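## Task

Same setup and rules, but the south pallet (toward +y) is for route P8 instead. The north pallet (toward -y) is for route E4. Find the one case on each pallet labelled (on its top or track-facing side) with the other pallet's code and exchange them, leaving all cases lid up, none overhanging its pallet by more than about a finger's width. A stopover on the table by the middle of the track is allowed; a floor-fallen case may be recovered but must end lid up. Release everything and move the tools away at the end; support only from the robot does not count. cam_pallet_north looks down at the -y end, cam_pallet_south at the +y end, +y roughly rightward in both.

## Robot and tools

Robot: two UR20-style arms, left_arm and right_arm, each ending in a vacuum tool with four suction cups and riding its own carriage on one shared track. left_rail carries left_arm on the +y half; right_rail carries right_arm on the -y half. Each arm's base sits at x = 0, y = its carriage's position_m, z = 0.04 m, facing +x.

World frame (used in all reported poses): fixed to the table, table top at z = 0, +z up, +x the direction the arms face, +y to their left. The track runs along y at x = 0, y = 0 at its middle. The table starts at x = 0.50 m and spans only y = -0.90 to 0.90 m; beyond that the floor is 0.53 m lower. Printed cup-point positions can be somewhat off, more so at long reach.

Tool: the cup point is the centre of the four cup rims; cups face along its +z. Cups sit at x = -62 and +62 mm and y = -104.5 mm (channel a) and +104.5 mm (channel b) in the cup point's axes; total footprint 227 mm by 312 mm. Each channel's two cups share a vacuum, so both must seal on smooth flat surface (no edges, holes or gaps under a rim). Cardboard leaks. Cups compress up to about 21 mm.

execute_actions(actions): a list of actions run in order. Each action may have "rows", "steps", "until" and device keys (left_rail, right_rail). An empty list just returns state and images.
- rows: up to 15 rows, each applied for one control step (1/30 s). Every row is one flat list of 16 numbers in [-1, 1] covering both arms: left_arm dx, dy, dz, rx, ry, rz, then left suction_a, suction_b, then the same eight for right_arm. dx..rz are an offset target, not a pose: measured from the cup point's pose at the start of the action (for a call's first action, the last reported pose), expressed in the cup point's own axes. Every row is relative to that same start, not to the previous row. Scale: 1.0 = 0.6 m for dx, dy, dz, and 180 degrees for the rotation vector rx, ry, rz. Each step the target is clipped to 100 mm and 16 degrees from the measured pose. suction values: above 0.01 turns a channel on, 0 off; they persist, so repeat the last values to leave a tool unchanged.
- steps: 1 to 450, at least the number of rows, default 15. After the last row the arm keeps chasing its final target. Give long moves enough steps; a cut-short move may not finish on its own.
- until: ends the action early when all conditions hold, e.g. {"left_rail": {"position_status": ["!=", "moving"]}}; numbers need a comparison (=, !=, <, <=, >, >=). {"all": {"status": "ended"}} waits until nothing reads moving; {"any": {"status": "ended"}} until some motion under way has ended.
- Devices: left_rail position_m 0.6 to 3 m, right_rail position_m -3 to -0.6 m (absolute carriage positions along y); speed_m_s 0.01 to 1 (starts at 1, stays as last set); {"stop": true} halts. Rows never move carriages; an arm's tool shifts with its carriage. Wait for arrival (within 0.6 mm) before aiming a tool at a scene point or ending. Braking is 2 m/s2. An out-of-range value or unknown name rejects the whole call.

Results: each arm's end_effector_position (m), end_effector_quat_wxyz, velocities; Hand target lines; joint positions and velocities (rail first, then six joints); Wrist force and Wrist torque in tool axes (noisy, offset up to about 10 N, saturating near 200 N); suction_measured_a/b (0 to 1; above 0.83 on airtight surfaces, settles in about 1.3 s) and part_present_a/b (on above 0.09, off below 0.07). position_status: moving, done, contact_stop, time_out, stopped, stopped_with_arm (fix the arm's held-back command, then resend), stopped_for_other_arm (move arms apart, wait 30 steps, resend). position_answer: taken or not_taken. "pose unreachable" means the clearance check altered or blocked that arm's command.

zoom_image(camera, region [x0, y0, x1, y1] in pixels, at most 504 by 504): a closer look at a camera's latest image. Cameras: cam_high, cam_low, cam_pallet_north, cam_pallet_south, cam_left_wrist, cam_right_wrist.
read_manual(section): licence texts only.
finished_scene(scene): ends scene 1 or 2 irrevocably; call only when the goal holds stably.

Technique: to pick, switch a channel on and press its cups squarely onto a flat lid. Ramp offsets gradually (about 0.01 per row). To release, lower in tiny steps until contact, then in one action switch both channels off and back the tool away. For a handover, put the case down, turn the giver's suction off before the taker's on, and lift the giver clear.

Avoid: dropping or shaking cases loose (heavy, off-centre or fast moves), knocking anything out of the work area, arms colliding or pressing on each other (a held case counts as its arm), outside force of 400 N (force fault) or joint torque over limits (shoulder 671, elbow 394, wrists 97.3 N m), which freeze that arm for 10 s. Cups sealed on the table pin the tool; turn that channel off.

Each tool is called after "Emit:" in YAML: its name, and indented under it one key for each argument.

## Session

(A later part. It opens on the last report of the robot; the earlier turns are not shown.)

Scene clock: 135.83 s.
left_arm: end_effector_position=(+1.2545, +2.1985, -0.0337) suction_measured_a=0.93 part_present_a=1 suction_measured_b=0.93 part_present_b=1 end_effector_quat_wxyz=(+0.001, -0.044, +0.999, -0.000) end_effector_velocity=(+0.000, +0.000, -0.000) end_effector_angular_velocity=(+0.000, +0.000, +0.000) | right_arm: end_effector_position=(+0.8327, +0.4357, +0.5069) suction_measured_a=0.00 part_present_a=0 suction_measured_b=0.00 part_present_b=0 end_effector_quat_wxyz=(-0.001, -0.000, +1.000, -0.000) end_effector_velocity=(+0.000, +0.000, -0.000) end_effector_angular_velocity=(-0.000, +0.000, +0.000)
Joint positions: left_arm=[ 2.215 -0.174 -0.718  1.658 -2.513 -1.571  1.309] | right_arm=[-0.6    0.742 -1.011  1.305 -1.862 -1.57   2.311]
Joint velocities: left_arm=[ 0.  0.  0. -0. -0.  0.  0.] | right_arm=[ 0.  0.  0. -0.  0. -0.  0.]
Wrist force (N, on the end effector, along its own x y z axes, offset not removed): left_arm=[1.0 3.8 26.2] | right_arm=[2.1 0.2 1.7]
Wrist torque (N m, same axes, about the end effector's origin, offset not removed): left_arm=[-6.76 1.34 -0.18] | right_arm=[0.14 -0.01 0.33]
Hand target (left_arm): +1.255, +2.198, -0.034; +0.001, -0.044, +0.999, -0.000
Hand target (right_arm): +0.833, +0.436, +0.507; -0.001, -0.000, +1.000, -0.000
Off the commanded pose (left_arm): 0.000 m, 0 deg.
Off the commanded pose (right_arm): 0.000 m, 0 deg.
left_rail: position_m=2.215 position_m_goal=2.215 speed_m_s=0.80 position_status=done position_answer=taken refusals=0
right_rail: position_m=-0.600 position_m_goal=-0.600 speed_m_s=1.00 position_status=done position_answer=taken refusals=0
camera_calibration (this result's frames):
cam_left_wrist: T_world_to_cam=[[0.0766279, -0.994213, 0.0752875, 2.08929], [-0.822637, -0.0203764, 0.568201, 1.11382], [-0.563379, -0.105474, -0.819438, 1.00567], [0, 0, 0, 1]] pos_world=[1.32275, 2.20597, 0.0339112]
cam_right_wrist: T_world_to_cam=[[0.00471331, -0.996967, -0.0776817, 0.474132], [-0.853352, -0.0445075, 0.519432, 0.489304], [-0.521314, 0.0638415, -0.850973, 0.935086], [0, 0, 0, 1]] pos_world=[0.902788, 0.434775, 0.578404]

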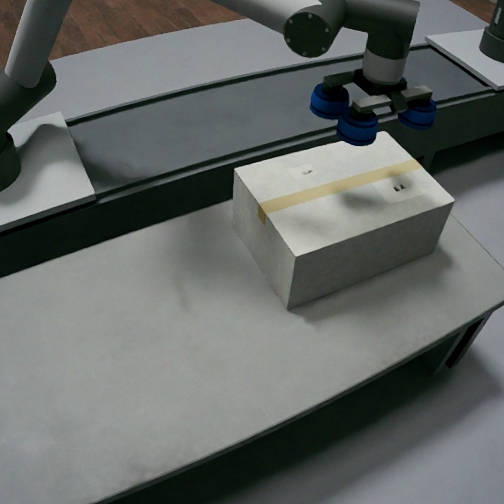

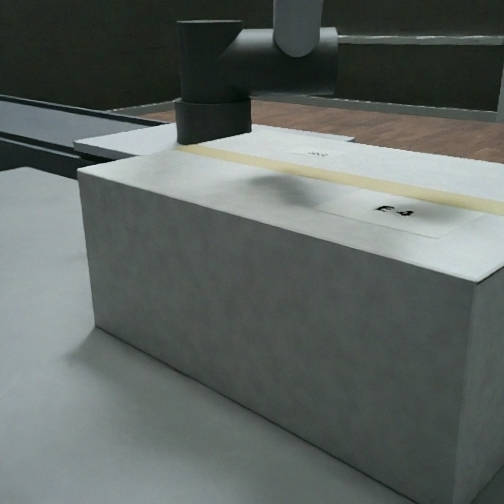

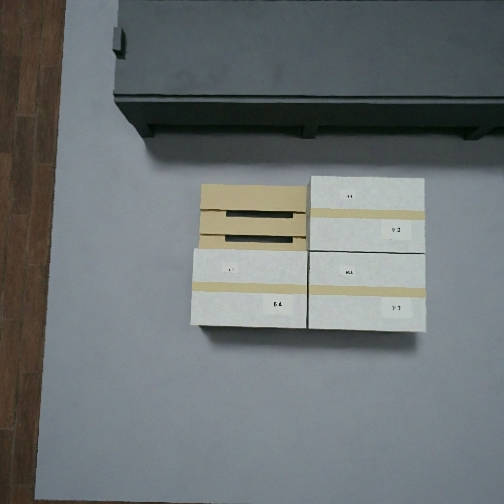

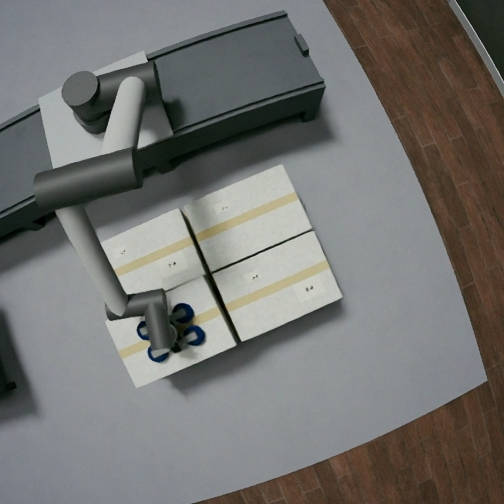

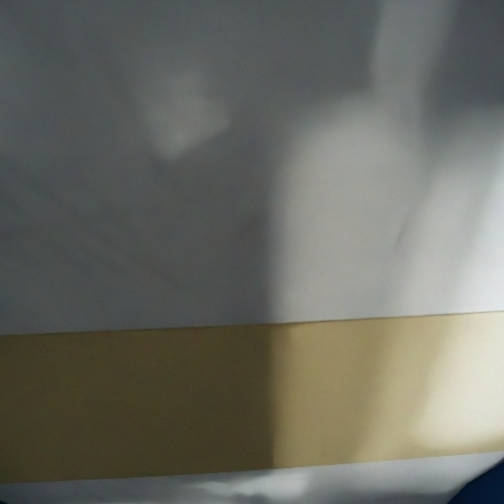

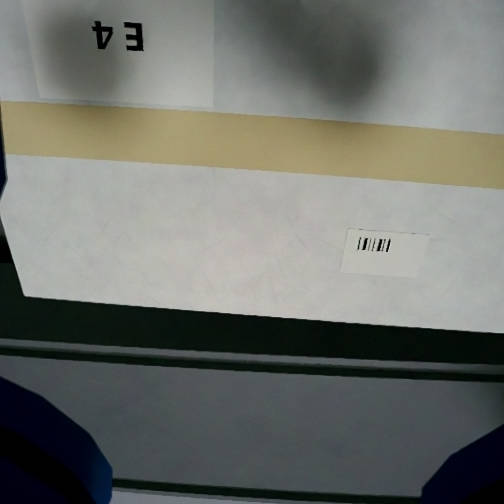

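Emit:
execute_actions:
  actions:
    - {"rows":[[0,0,0.12,0,0,0,1,1,0,0,0.38,0,0,0,0,0]],"steps":35}
    - {"rows":[[0,0,0.02,0,0,0,1,1,0,0,0.03,0,0,0,1,1],[0,0,0.035,0,0,0,1,1,0,0,0.055,0,0,0,1,1],[0,0,0.05,0,0,0,1,1,0,0,0.075,0,0,0,1,1]],"steps":45}

Scene clock: 146.83 s.
left_arm: end_effector_position=(+1.2547, +2.1984, -0.1357) suction_measured_a=0.93 part_present_a=1 suction_measured_b=0.93 part_present_b=1 end_effector_quat_wxyz=(+0.001, -0.044, +0.999, -0.000) end_effector_velocity=(-0.000, +0.000, -0.000) end_effector_angular_velocity=(+0.000, +0.000, +0.000) | right_arm: end_effector_position=(+0.8324, +0.4354, +0.2340) suction_measured_a=0.83 part_present_a=1 suction_measured_b=0.83 part_present_b=1 end_effector_quat_wxyz=(-0.001, -0.000, +1.000, -0.000) end_effector_velocity=(-0.000, +0.000, -0.000) end_effector_angular_velocity=(-0.000, +0.000, +0.000)
Joint positions: left_arm=[ 2.215 -0.174 -0.619  1.646 -2.6   -1.571  1.309] | right_arm=[-0.6    0.742 -0.872  1.475 -2.172 -1.57   2.311]
Joint velocities: left_arm=[ 0.  0.  0. -0. -0.  0. -0.] | right_arm=[ 0.  0.  0.  0. -0. -0.  0.]
Wrist force (N, on the end effector, along its own x y z axes, offset not removed): left_arm=[4.1 1.3 24.5] | right_arm=[-1.0 -3.3 14.9]
Wrist torque (N m, same axes, about the end effector's origin, offset not removed): left_arm=[-7.19 1.01 -0.37] | right_arm=[2.80 -1.71 0.18]
Hand target (left_arm): +1.255, +2.198, -0.136; +0.001, -0.044, +0.999, -0.000
Hand target (right_arm): +0.832, +0.436, +0.234; -0.001, -0.000, +1.000, -0.000
Off the commanded pose (left_arm): 0.000 m, 0 deg.
Off the commanded pose (right_arm): 0.000 m, 0 deg.
left_rail: position_m=2.215 position_m_goal=2.215 speed_m_s=0.80 position_status=done position_answer=taken refusals=0
right_rail: position_m=-0.600 position_m_goal=-0.600 speed_m_s=1.00 position_status=done position_answer=taken refusals=0
camera_calibration (this result's frames):
cam_left_wrist: T_world_to_cam=[[0.076646, -0.994212, 0.0752899, 2.09687], [-0.822646, -0.0203918, 0.568187, 1.17201], [-0.563363, -0.105486, -0.819448, 0.922174], [0, 0, 0, 1]] pos_world=[1.32295, 2.20591, -0.0681217]
cam_right_wrist: T_world_to_cam=[[0.00467896, -0.996966, -0.0776926, 0.452675], [-0.853363, -0.0444825, 0.519415, 0.630785], [-0.521295, 0.0638697, -0.850983, 0.702766], [0, 0, 0, 1]] pos_world=[0.90252, 0.434475, 0.305572]

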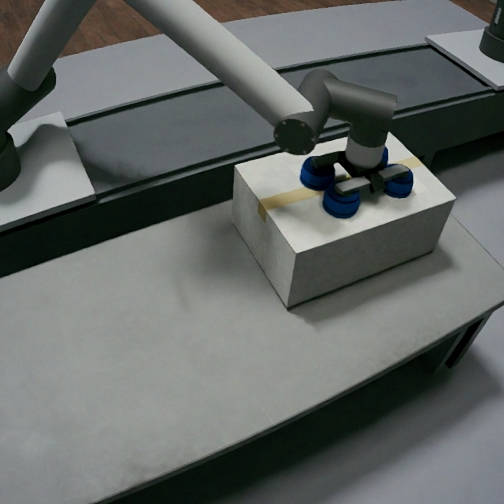

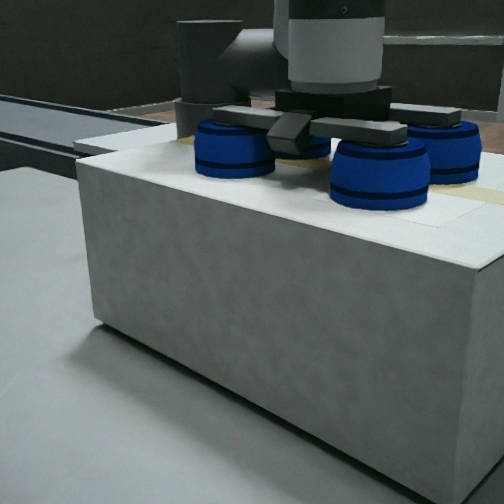

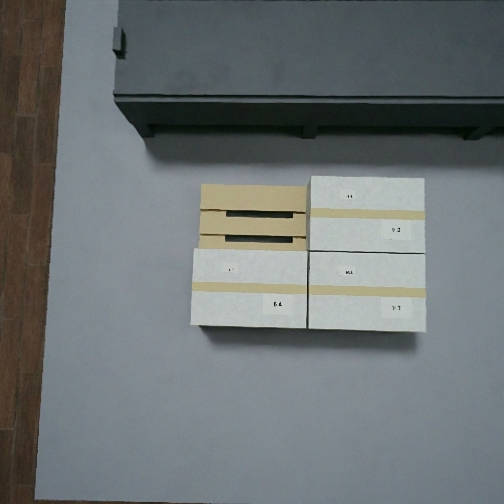

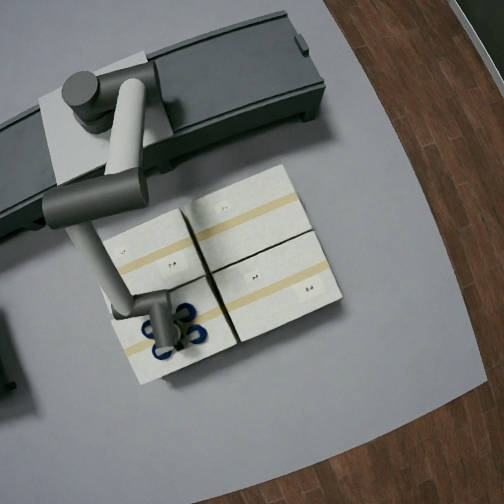

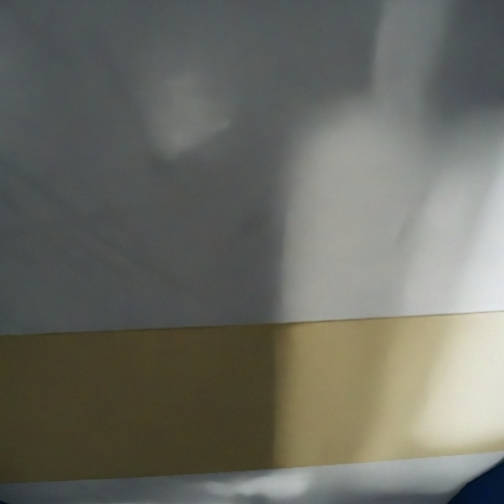

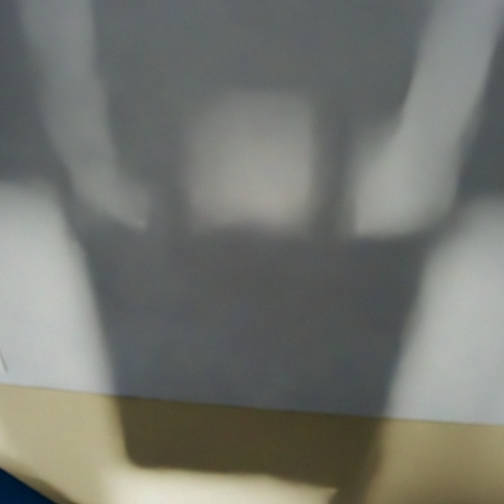

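Emit:
execute_actions:
  actions:
    - {"rows":[[0.02,0,0,0,0,0,1,1,0,0,-0.03,0,0,0,1,1],[0.02,0,0.005,0,0,0,1,1,0,0,-0.1,0,0,0,1,1],[0.02,0,0.012,0,0,0,1,1,0,0,-0.2,0,0,0,1,1],[0.02,0,0.02,0,0,0,1,1,0,0,-0.35,0,0,0,1,1]],"steps":35}
    - {"rows":[[0,0,-0.6,0,0,0,0,0,0,-0.15,0,0,0,0,1,1],[0,0,-0.6,0,0,0,0,0,0,-0.4,0,0,0,0,1,1],[0,0,-0.6,0,0,0,0,0,0,-0.7,0,0,0,0,1,1],[0,0,-0.6,0,0,0,0,0,0,-0.9,0,0,0,0,1,1]],"steps":45}
    - {"right_rail":{"position_m":-2.75},"rows":[[0,0,0,0,0,0,0,0,-0.01,-0.827,0,0,0,-0.008,1,1]],"steps":200,"until":{"all":{"status":"ended"}}}
    - {"steps":20}
    - {"rows":[[0,0,0,0,0,0,0,0,0,0,0.9,0,0,0,1,1]],"steps":60}

Scene clock: 164.30 s.
left_arm: end_effector_position=(+1.2420, +2.1976, +0.2124) suction_measured_a=0.00 part_present_a=0 suction_measured_b=0.00 part_present_b=0 end_effector_quat_wxyz=(+0.001, -0.044, +0.999, -0.000) end_effector_velocity=(-0.000, -0.000, +0.000) end_effector_angular_velocity=(-0.000, -0.000, -0.000) | right_arm: end_effector_position=(+0.8398, -2.7484, -0.0953) suction_measured_a=0.83 part_present_a=1 suction_measured_b=0.83 part_present_b=1 end_effector_quat_wxyz=(-0.001, -0.013, +1.000, +0.001) end_effector_velocity=(+0.000, +0.000, -0.000) end_effector_angular_velocity=(+0.000, +0.000, -0.000)
Joint positions: left_arm=[ 2.215 -0.177 -0.938  1.64  -2.274 -1.571  1.306] | right_arm=[-2.75  -0.24  -0.839  2.299 -3.028 -1.57   1.305]
Joint velocities: left_arm=[ 0. -0. -0.  0. -0.  0. -0.] | right_arm=[ 0.     0.     0.001 -0.    -0.     0.     0.   ]
Wrist force (N, on the end effector, along its own x y z axes, offset not removed): left_arm=[2.6 2.0 0.0] | right_arm=[-7.3 -0.4 16.8]
Wrist torque (N m, same axes, about the end effector's origin, offset not removed): left_arm=[-0.20 -0.10 -0.31] | right_arm=[2.98 -0.80 0.35]
Hand target (left_arm): +1.242, +2.197, +0.212; +0.001, -0.044, +0.999, -0.000
Hand target (right_arm): +0.840, -2.748, -0.095; -0.001, -0.013, +1.000, +0.001
Off the commanded pose (left_arm): 0.000 m, 0 deg.
Off the commanded pose (right_arm): 0.001 m, 0 deg.
left_rail: position_m=2.215 position_m_goal=2.215 speed_m_s=0.80 position_status=done position_answer=taken refusals=0
right_rail: position_m=-2.750 position_m_goal=-2.750 speed_m_s=1.00 position_status=done position_answer=taken refusals=0
camera_calibration (this result's frames):
cam_left_wrist: T_world_to_cam=[[0.0766989, -0.994215, 0.0751937, 2.07076], [-0.822608, -0.0204835, 0.568241, 0.963914], [-0.563413, -0.105438, -0.81942, 1.2001], [0, 0, 0, 1]] pos_world=[1.31025, 2.20506, 0.279941]
cam_right_wrist: T_world_to_cam=[[0.0297015, -0.996356, -0.0799539, -2.76662], [-0.852151, -0.0670491, 0.518982, 0.603448], [-0.522452, 0.0527183, -0.851038, 0.600058], [0, 0, 0, 1]] pos_world=[0.909903, -2.74771, -0.023709]

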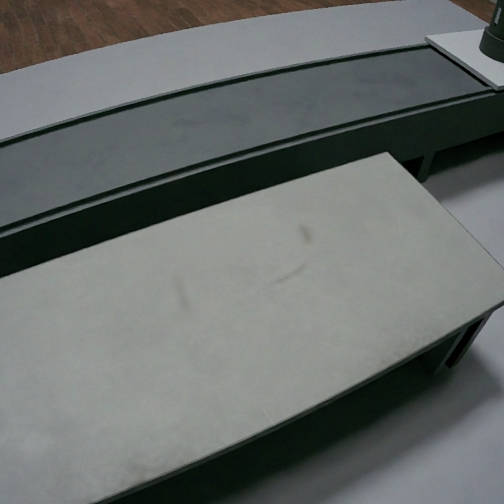

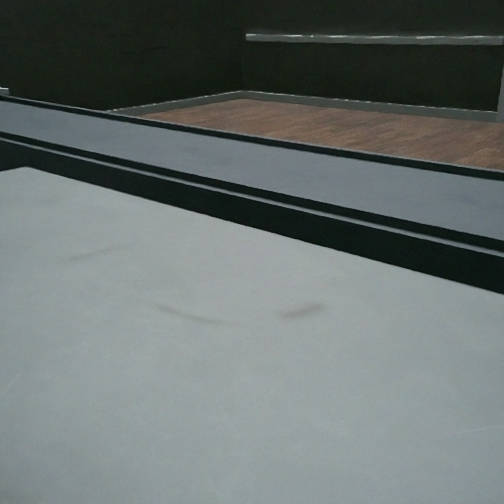

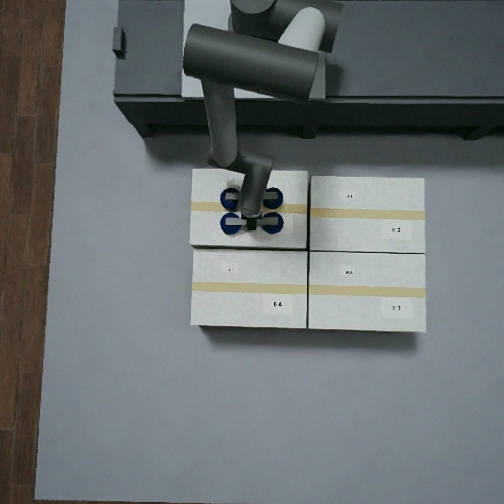

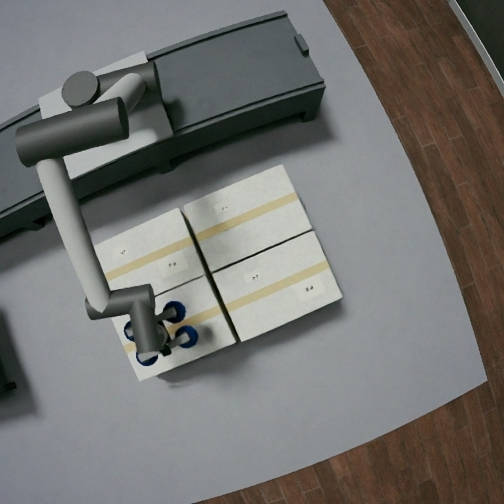

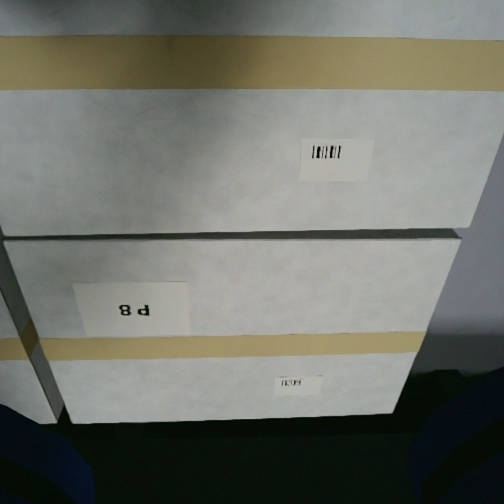

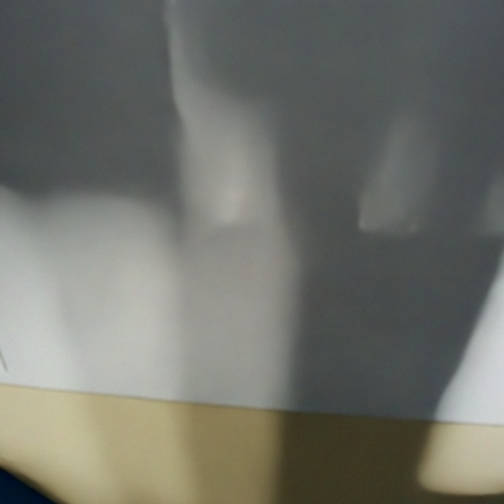

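Emit:
execute_actions:
  actions:
    - {"rows":[[0,0,0,0,0,0,0,0,-0.008,0.01,0.04,0,0,0,1,1],[0,0,0,0,0,0,0,0,-0.008,0.01,0.08,0,0,0,1,1],[0,0,0,0,0,0,0,0,-0.008,0.01,0.108,0,0,0,1,1]],"steps":35}
    - {"rows":[[0,0,0,0,0,0,0,0,0,0,-0.6,0,0,0,0,0]],"steps":40}

Emit:
zoom_image:
  camera: "cam_pallet_north"
  region: [160, 140, 440, 340]

Scene clock: 172.07 s.
left_arm: end_effector_position=(+1.2420, +2.1976, +0.2124) suction_measured_a=0.00 part_present_a=0 suction_measured_b=0.00 part_present_b=0 end_effector_quat_wxyz=(+0.001, -0.044, +0.999, -0.000) end_effector_velocity=(+0.000, -0.000, +0.000) end_effector_angular_velocity=(-0.000, -0.000, -0.000) | right_arm: end_effector_position=(+0.8448, -2.7422, +0.1994) suction_measured_a=0.00 part_present_a=0 suction_measured_b=0.00 part_present_b=0 end_effector_quat_wxyz=(-0.001, -0.013, +1.000, +0.001) end_effector_velocity=(-0.000, -0.000, +0.003) end_effector_angular_velocity=(+0.000, +0.001, -0.000)
Joint positions: left_arm=[ 2.215 -0.177 -0.938  1.64  -2.274 -1.571  1.306] | right_arm=[-2.75  -0.231 -1.262  2.252 -2.559 -1.57   1.314]
Joint velocities: left_arm=[ 0. -0. -0.  0. -0.  0.  0.] | right_arm=[ 0.    -0.    -0.004 -0.002  0.007 -0.    -0.   ]
Wrist force (N, on the end effector, along its own x y z axes, offset not removed): left_arm=[5.6 1.9 2.2] | right_arm=[-2.6 -2.9 -3.1]
Wrist torque (N m, same axes, about the end effector's origin, offset not removed): left_arm=[-0.12 -0.46 -0.21] | right_arm=[-0.30 0.52 0.23]
Hand target (left_arm): +1.242, +2.197, +0.212; +0.001, -0.044, +0.999, -0.000
Hand target (right_arm): +0.845, -2.742, +0.200; -0.001, -0.013, +1.000, +0.001
Off the commanded pose (left_arm): 0.000 m, 0 deg.
Off the commanded pose (right_arm): 0.001 m, 0 deg.
left_rail: position_m=2.215 position_m_goal=2.215 speed_m_s=0.80 position_status=done position_answer=taken refusals=0
right_rail: position_m=-2.750 position_m_goal=-2.750 speed_m_s=1.00 position_status=done position_answer=taken refusals=0
camera_calibration (this result's frames):
cam_left_wrist: T_world_to_cam=[[0.0766988, -0.994215, 0.0751937, 2.07076], [-0.822608, -0.0204834, 0.56824, 0.963915], [-0.563413, -0.105438, -0.81942, 1.2001], [0, 0, 0, 1]] pos_world=[1.31025, 2.20506, 0.279941]
cam_right_wrist: T_world_to_cam=[[0.0297165, -0.996357, -0.0799378, -2.7371], [-0.852211, -0.0670474, 0.518884, 0.455255], [-0.522353, 0.0527045, -0.851099, 0.85305], [0, 0, 0, 1]] pos_world=[0.914903, -2.74157, 0.271007]

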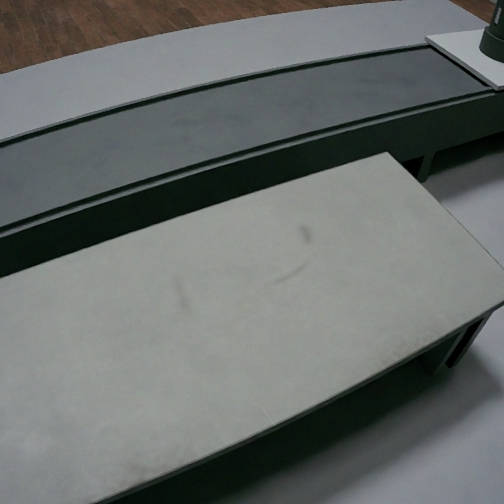

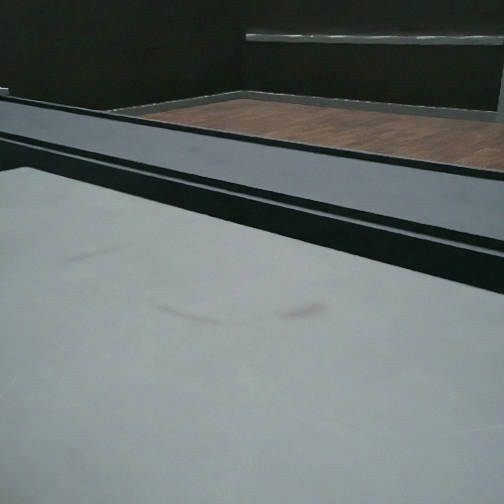

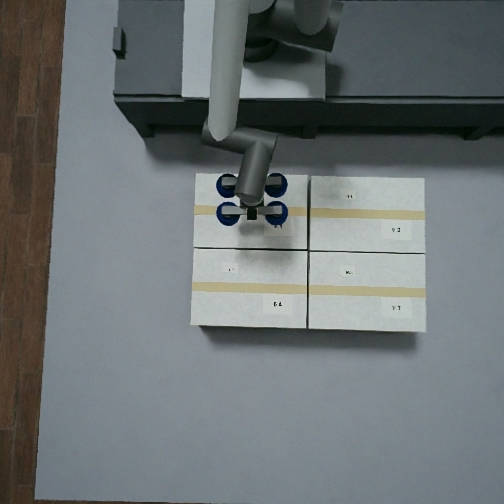

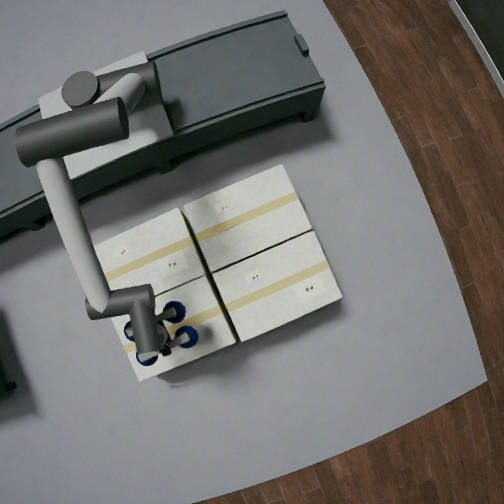

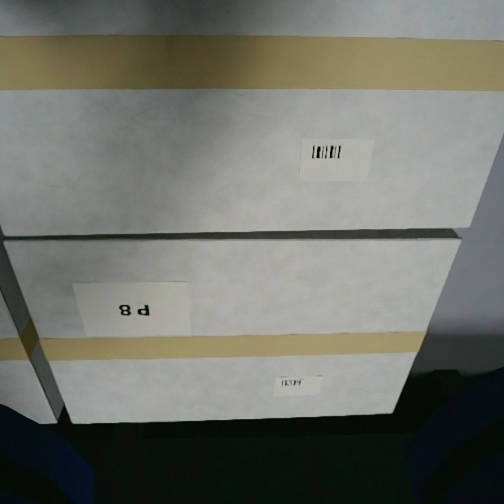

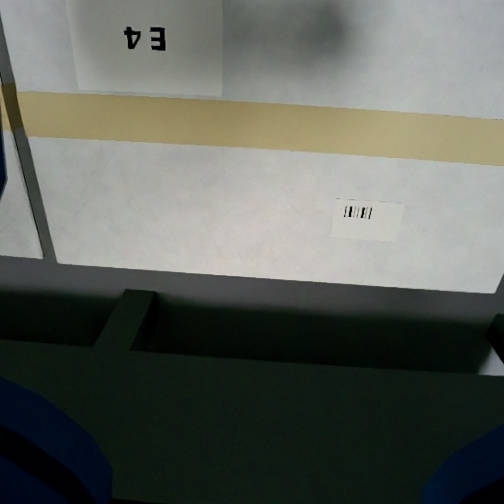

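Region (160, 140, 440, 340) of cam_pallet_north's 504x504 image, scaled by 1.800, with more detail than that image has; it fills the top 360 rows of this view, and the rest is white.

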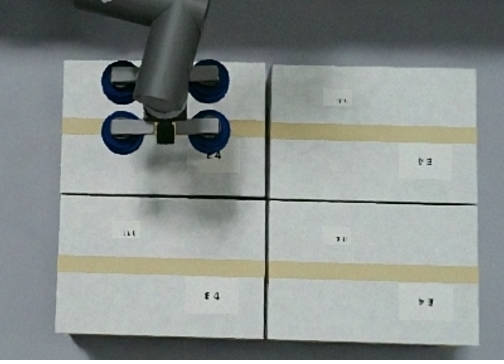

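Emit:
finished_scene:
  scene: 2

The scene is finished: the task was done.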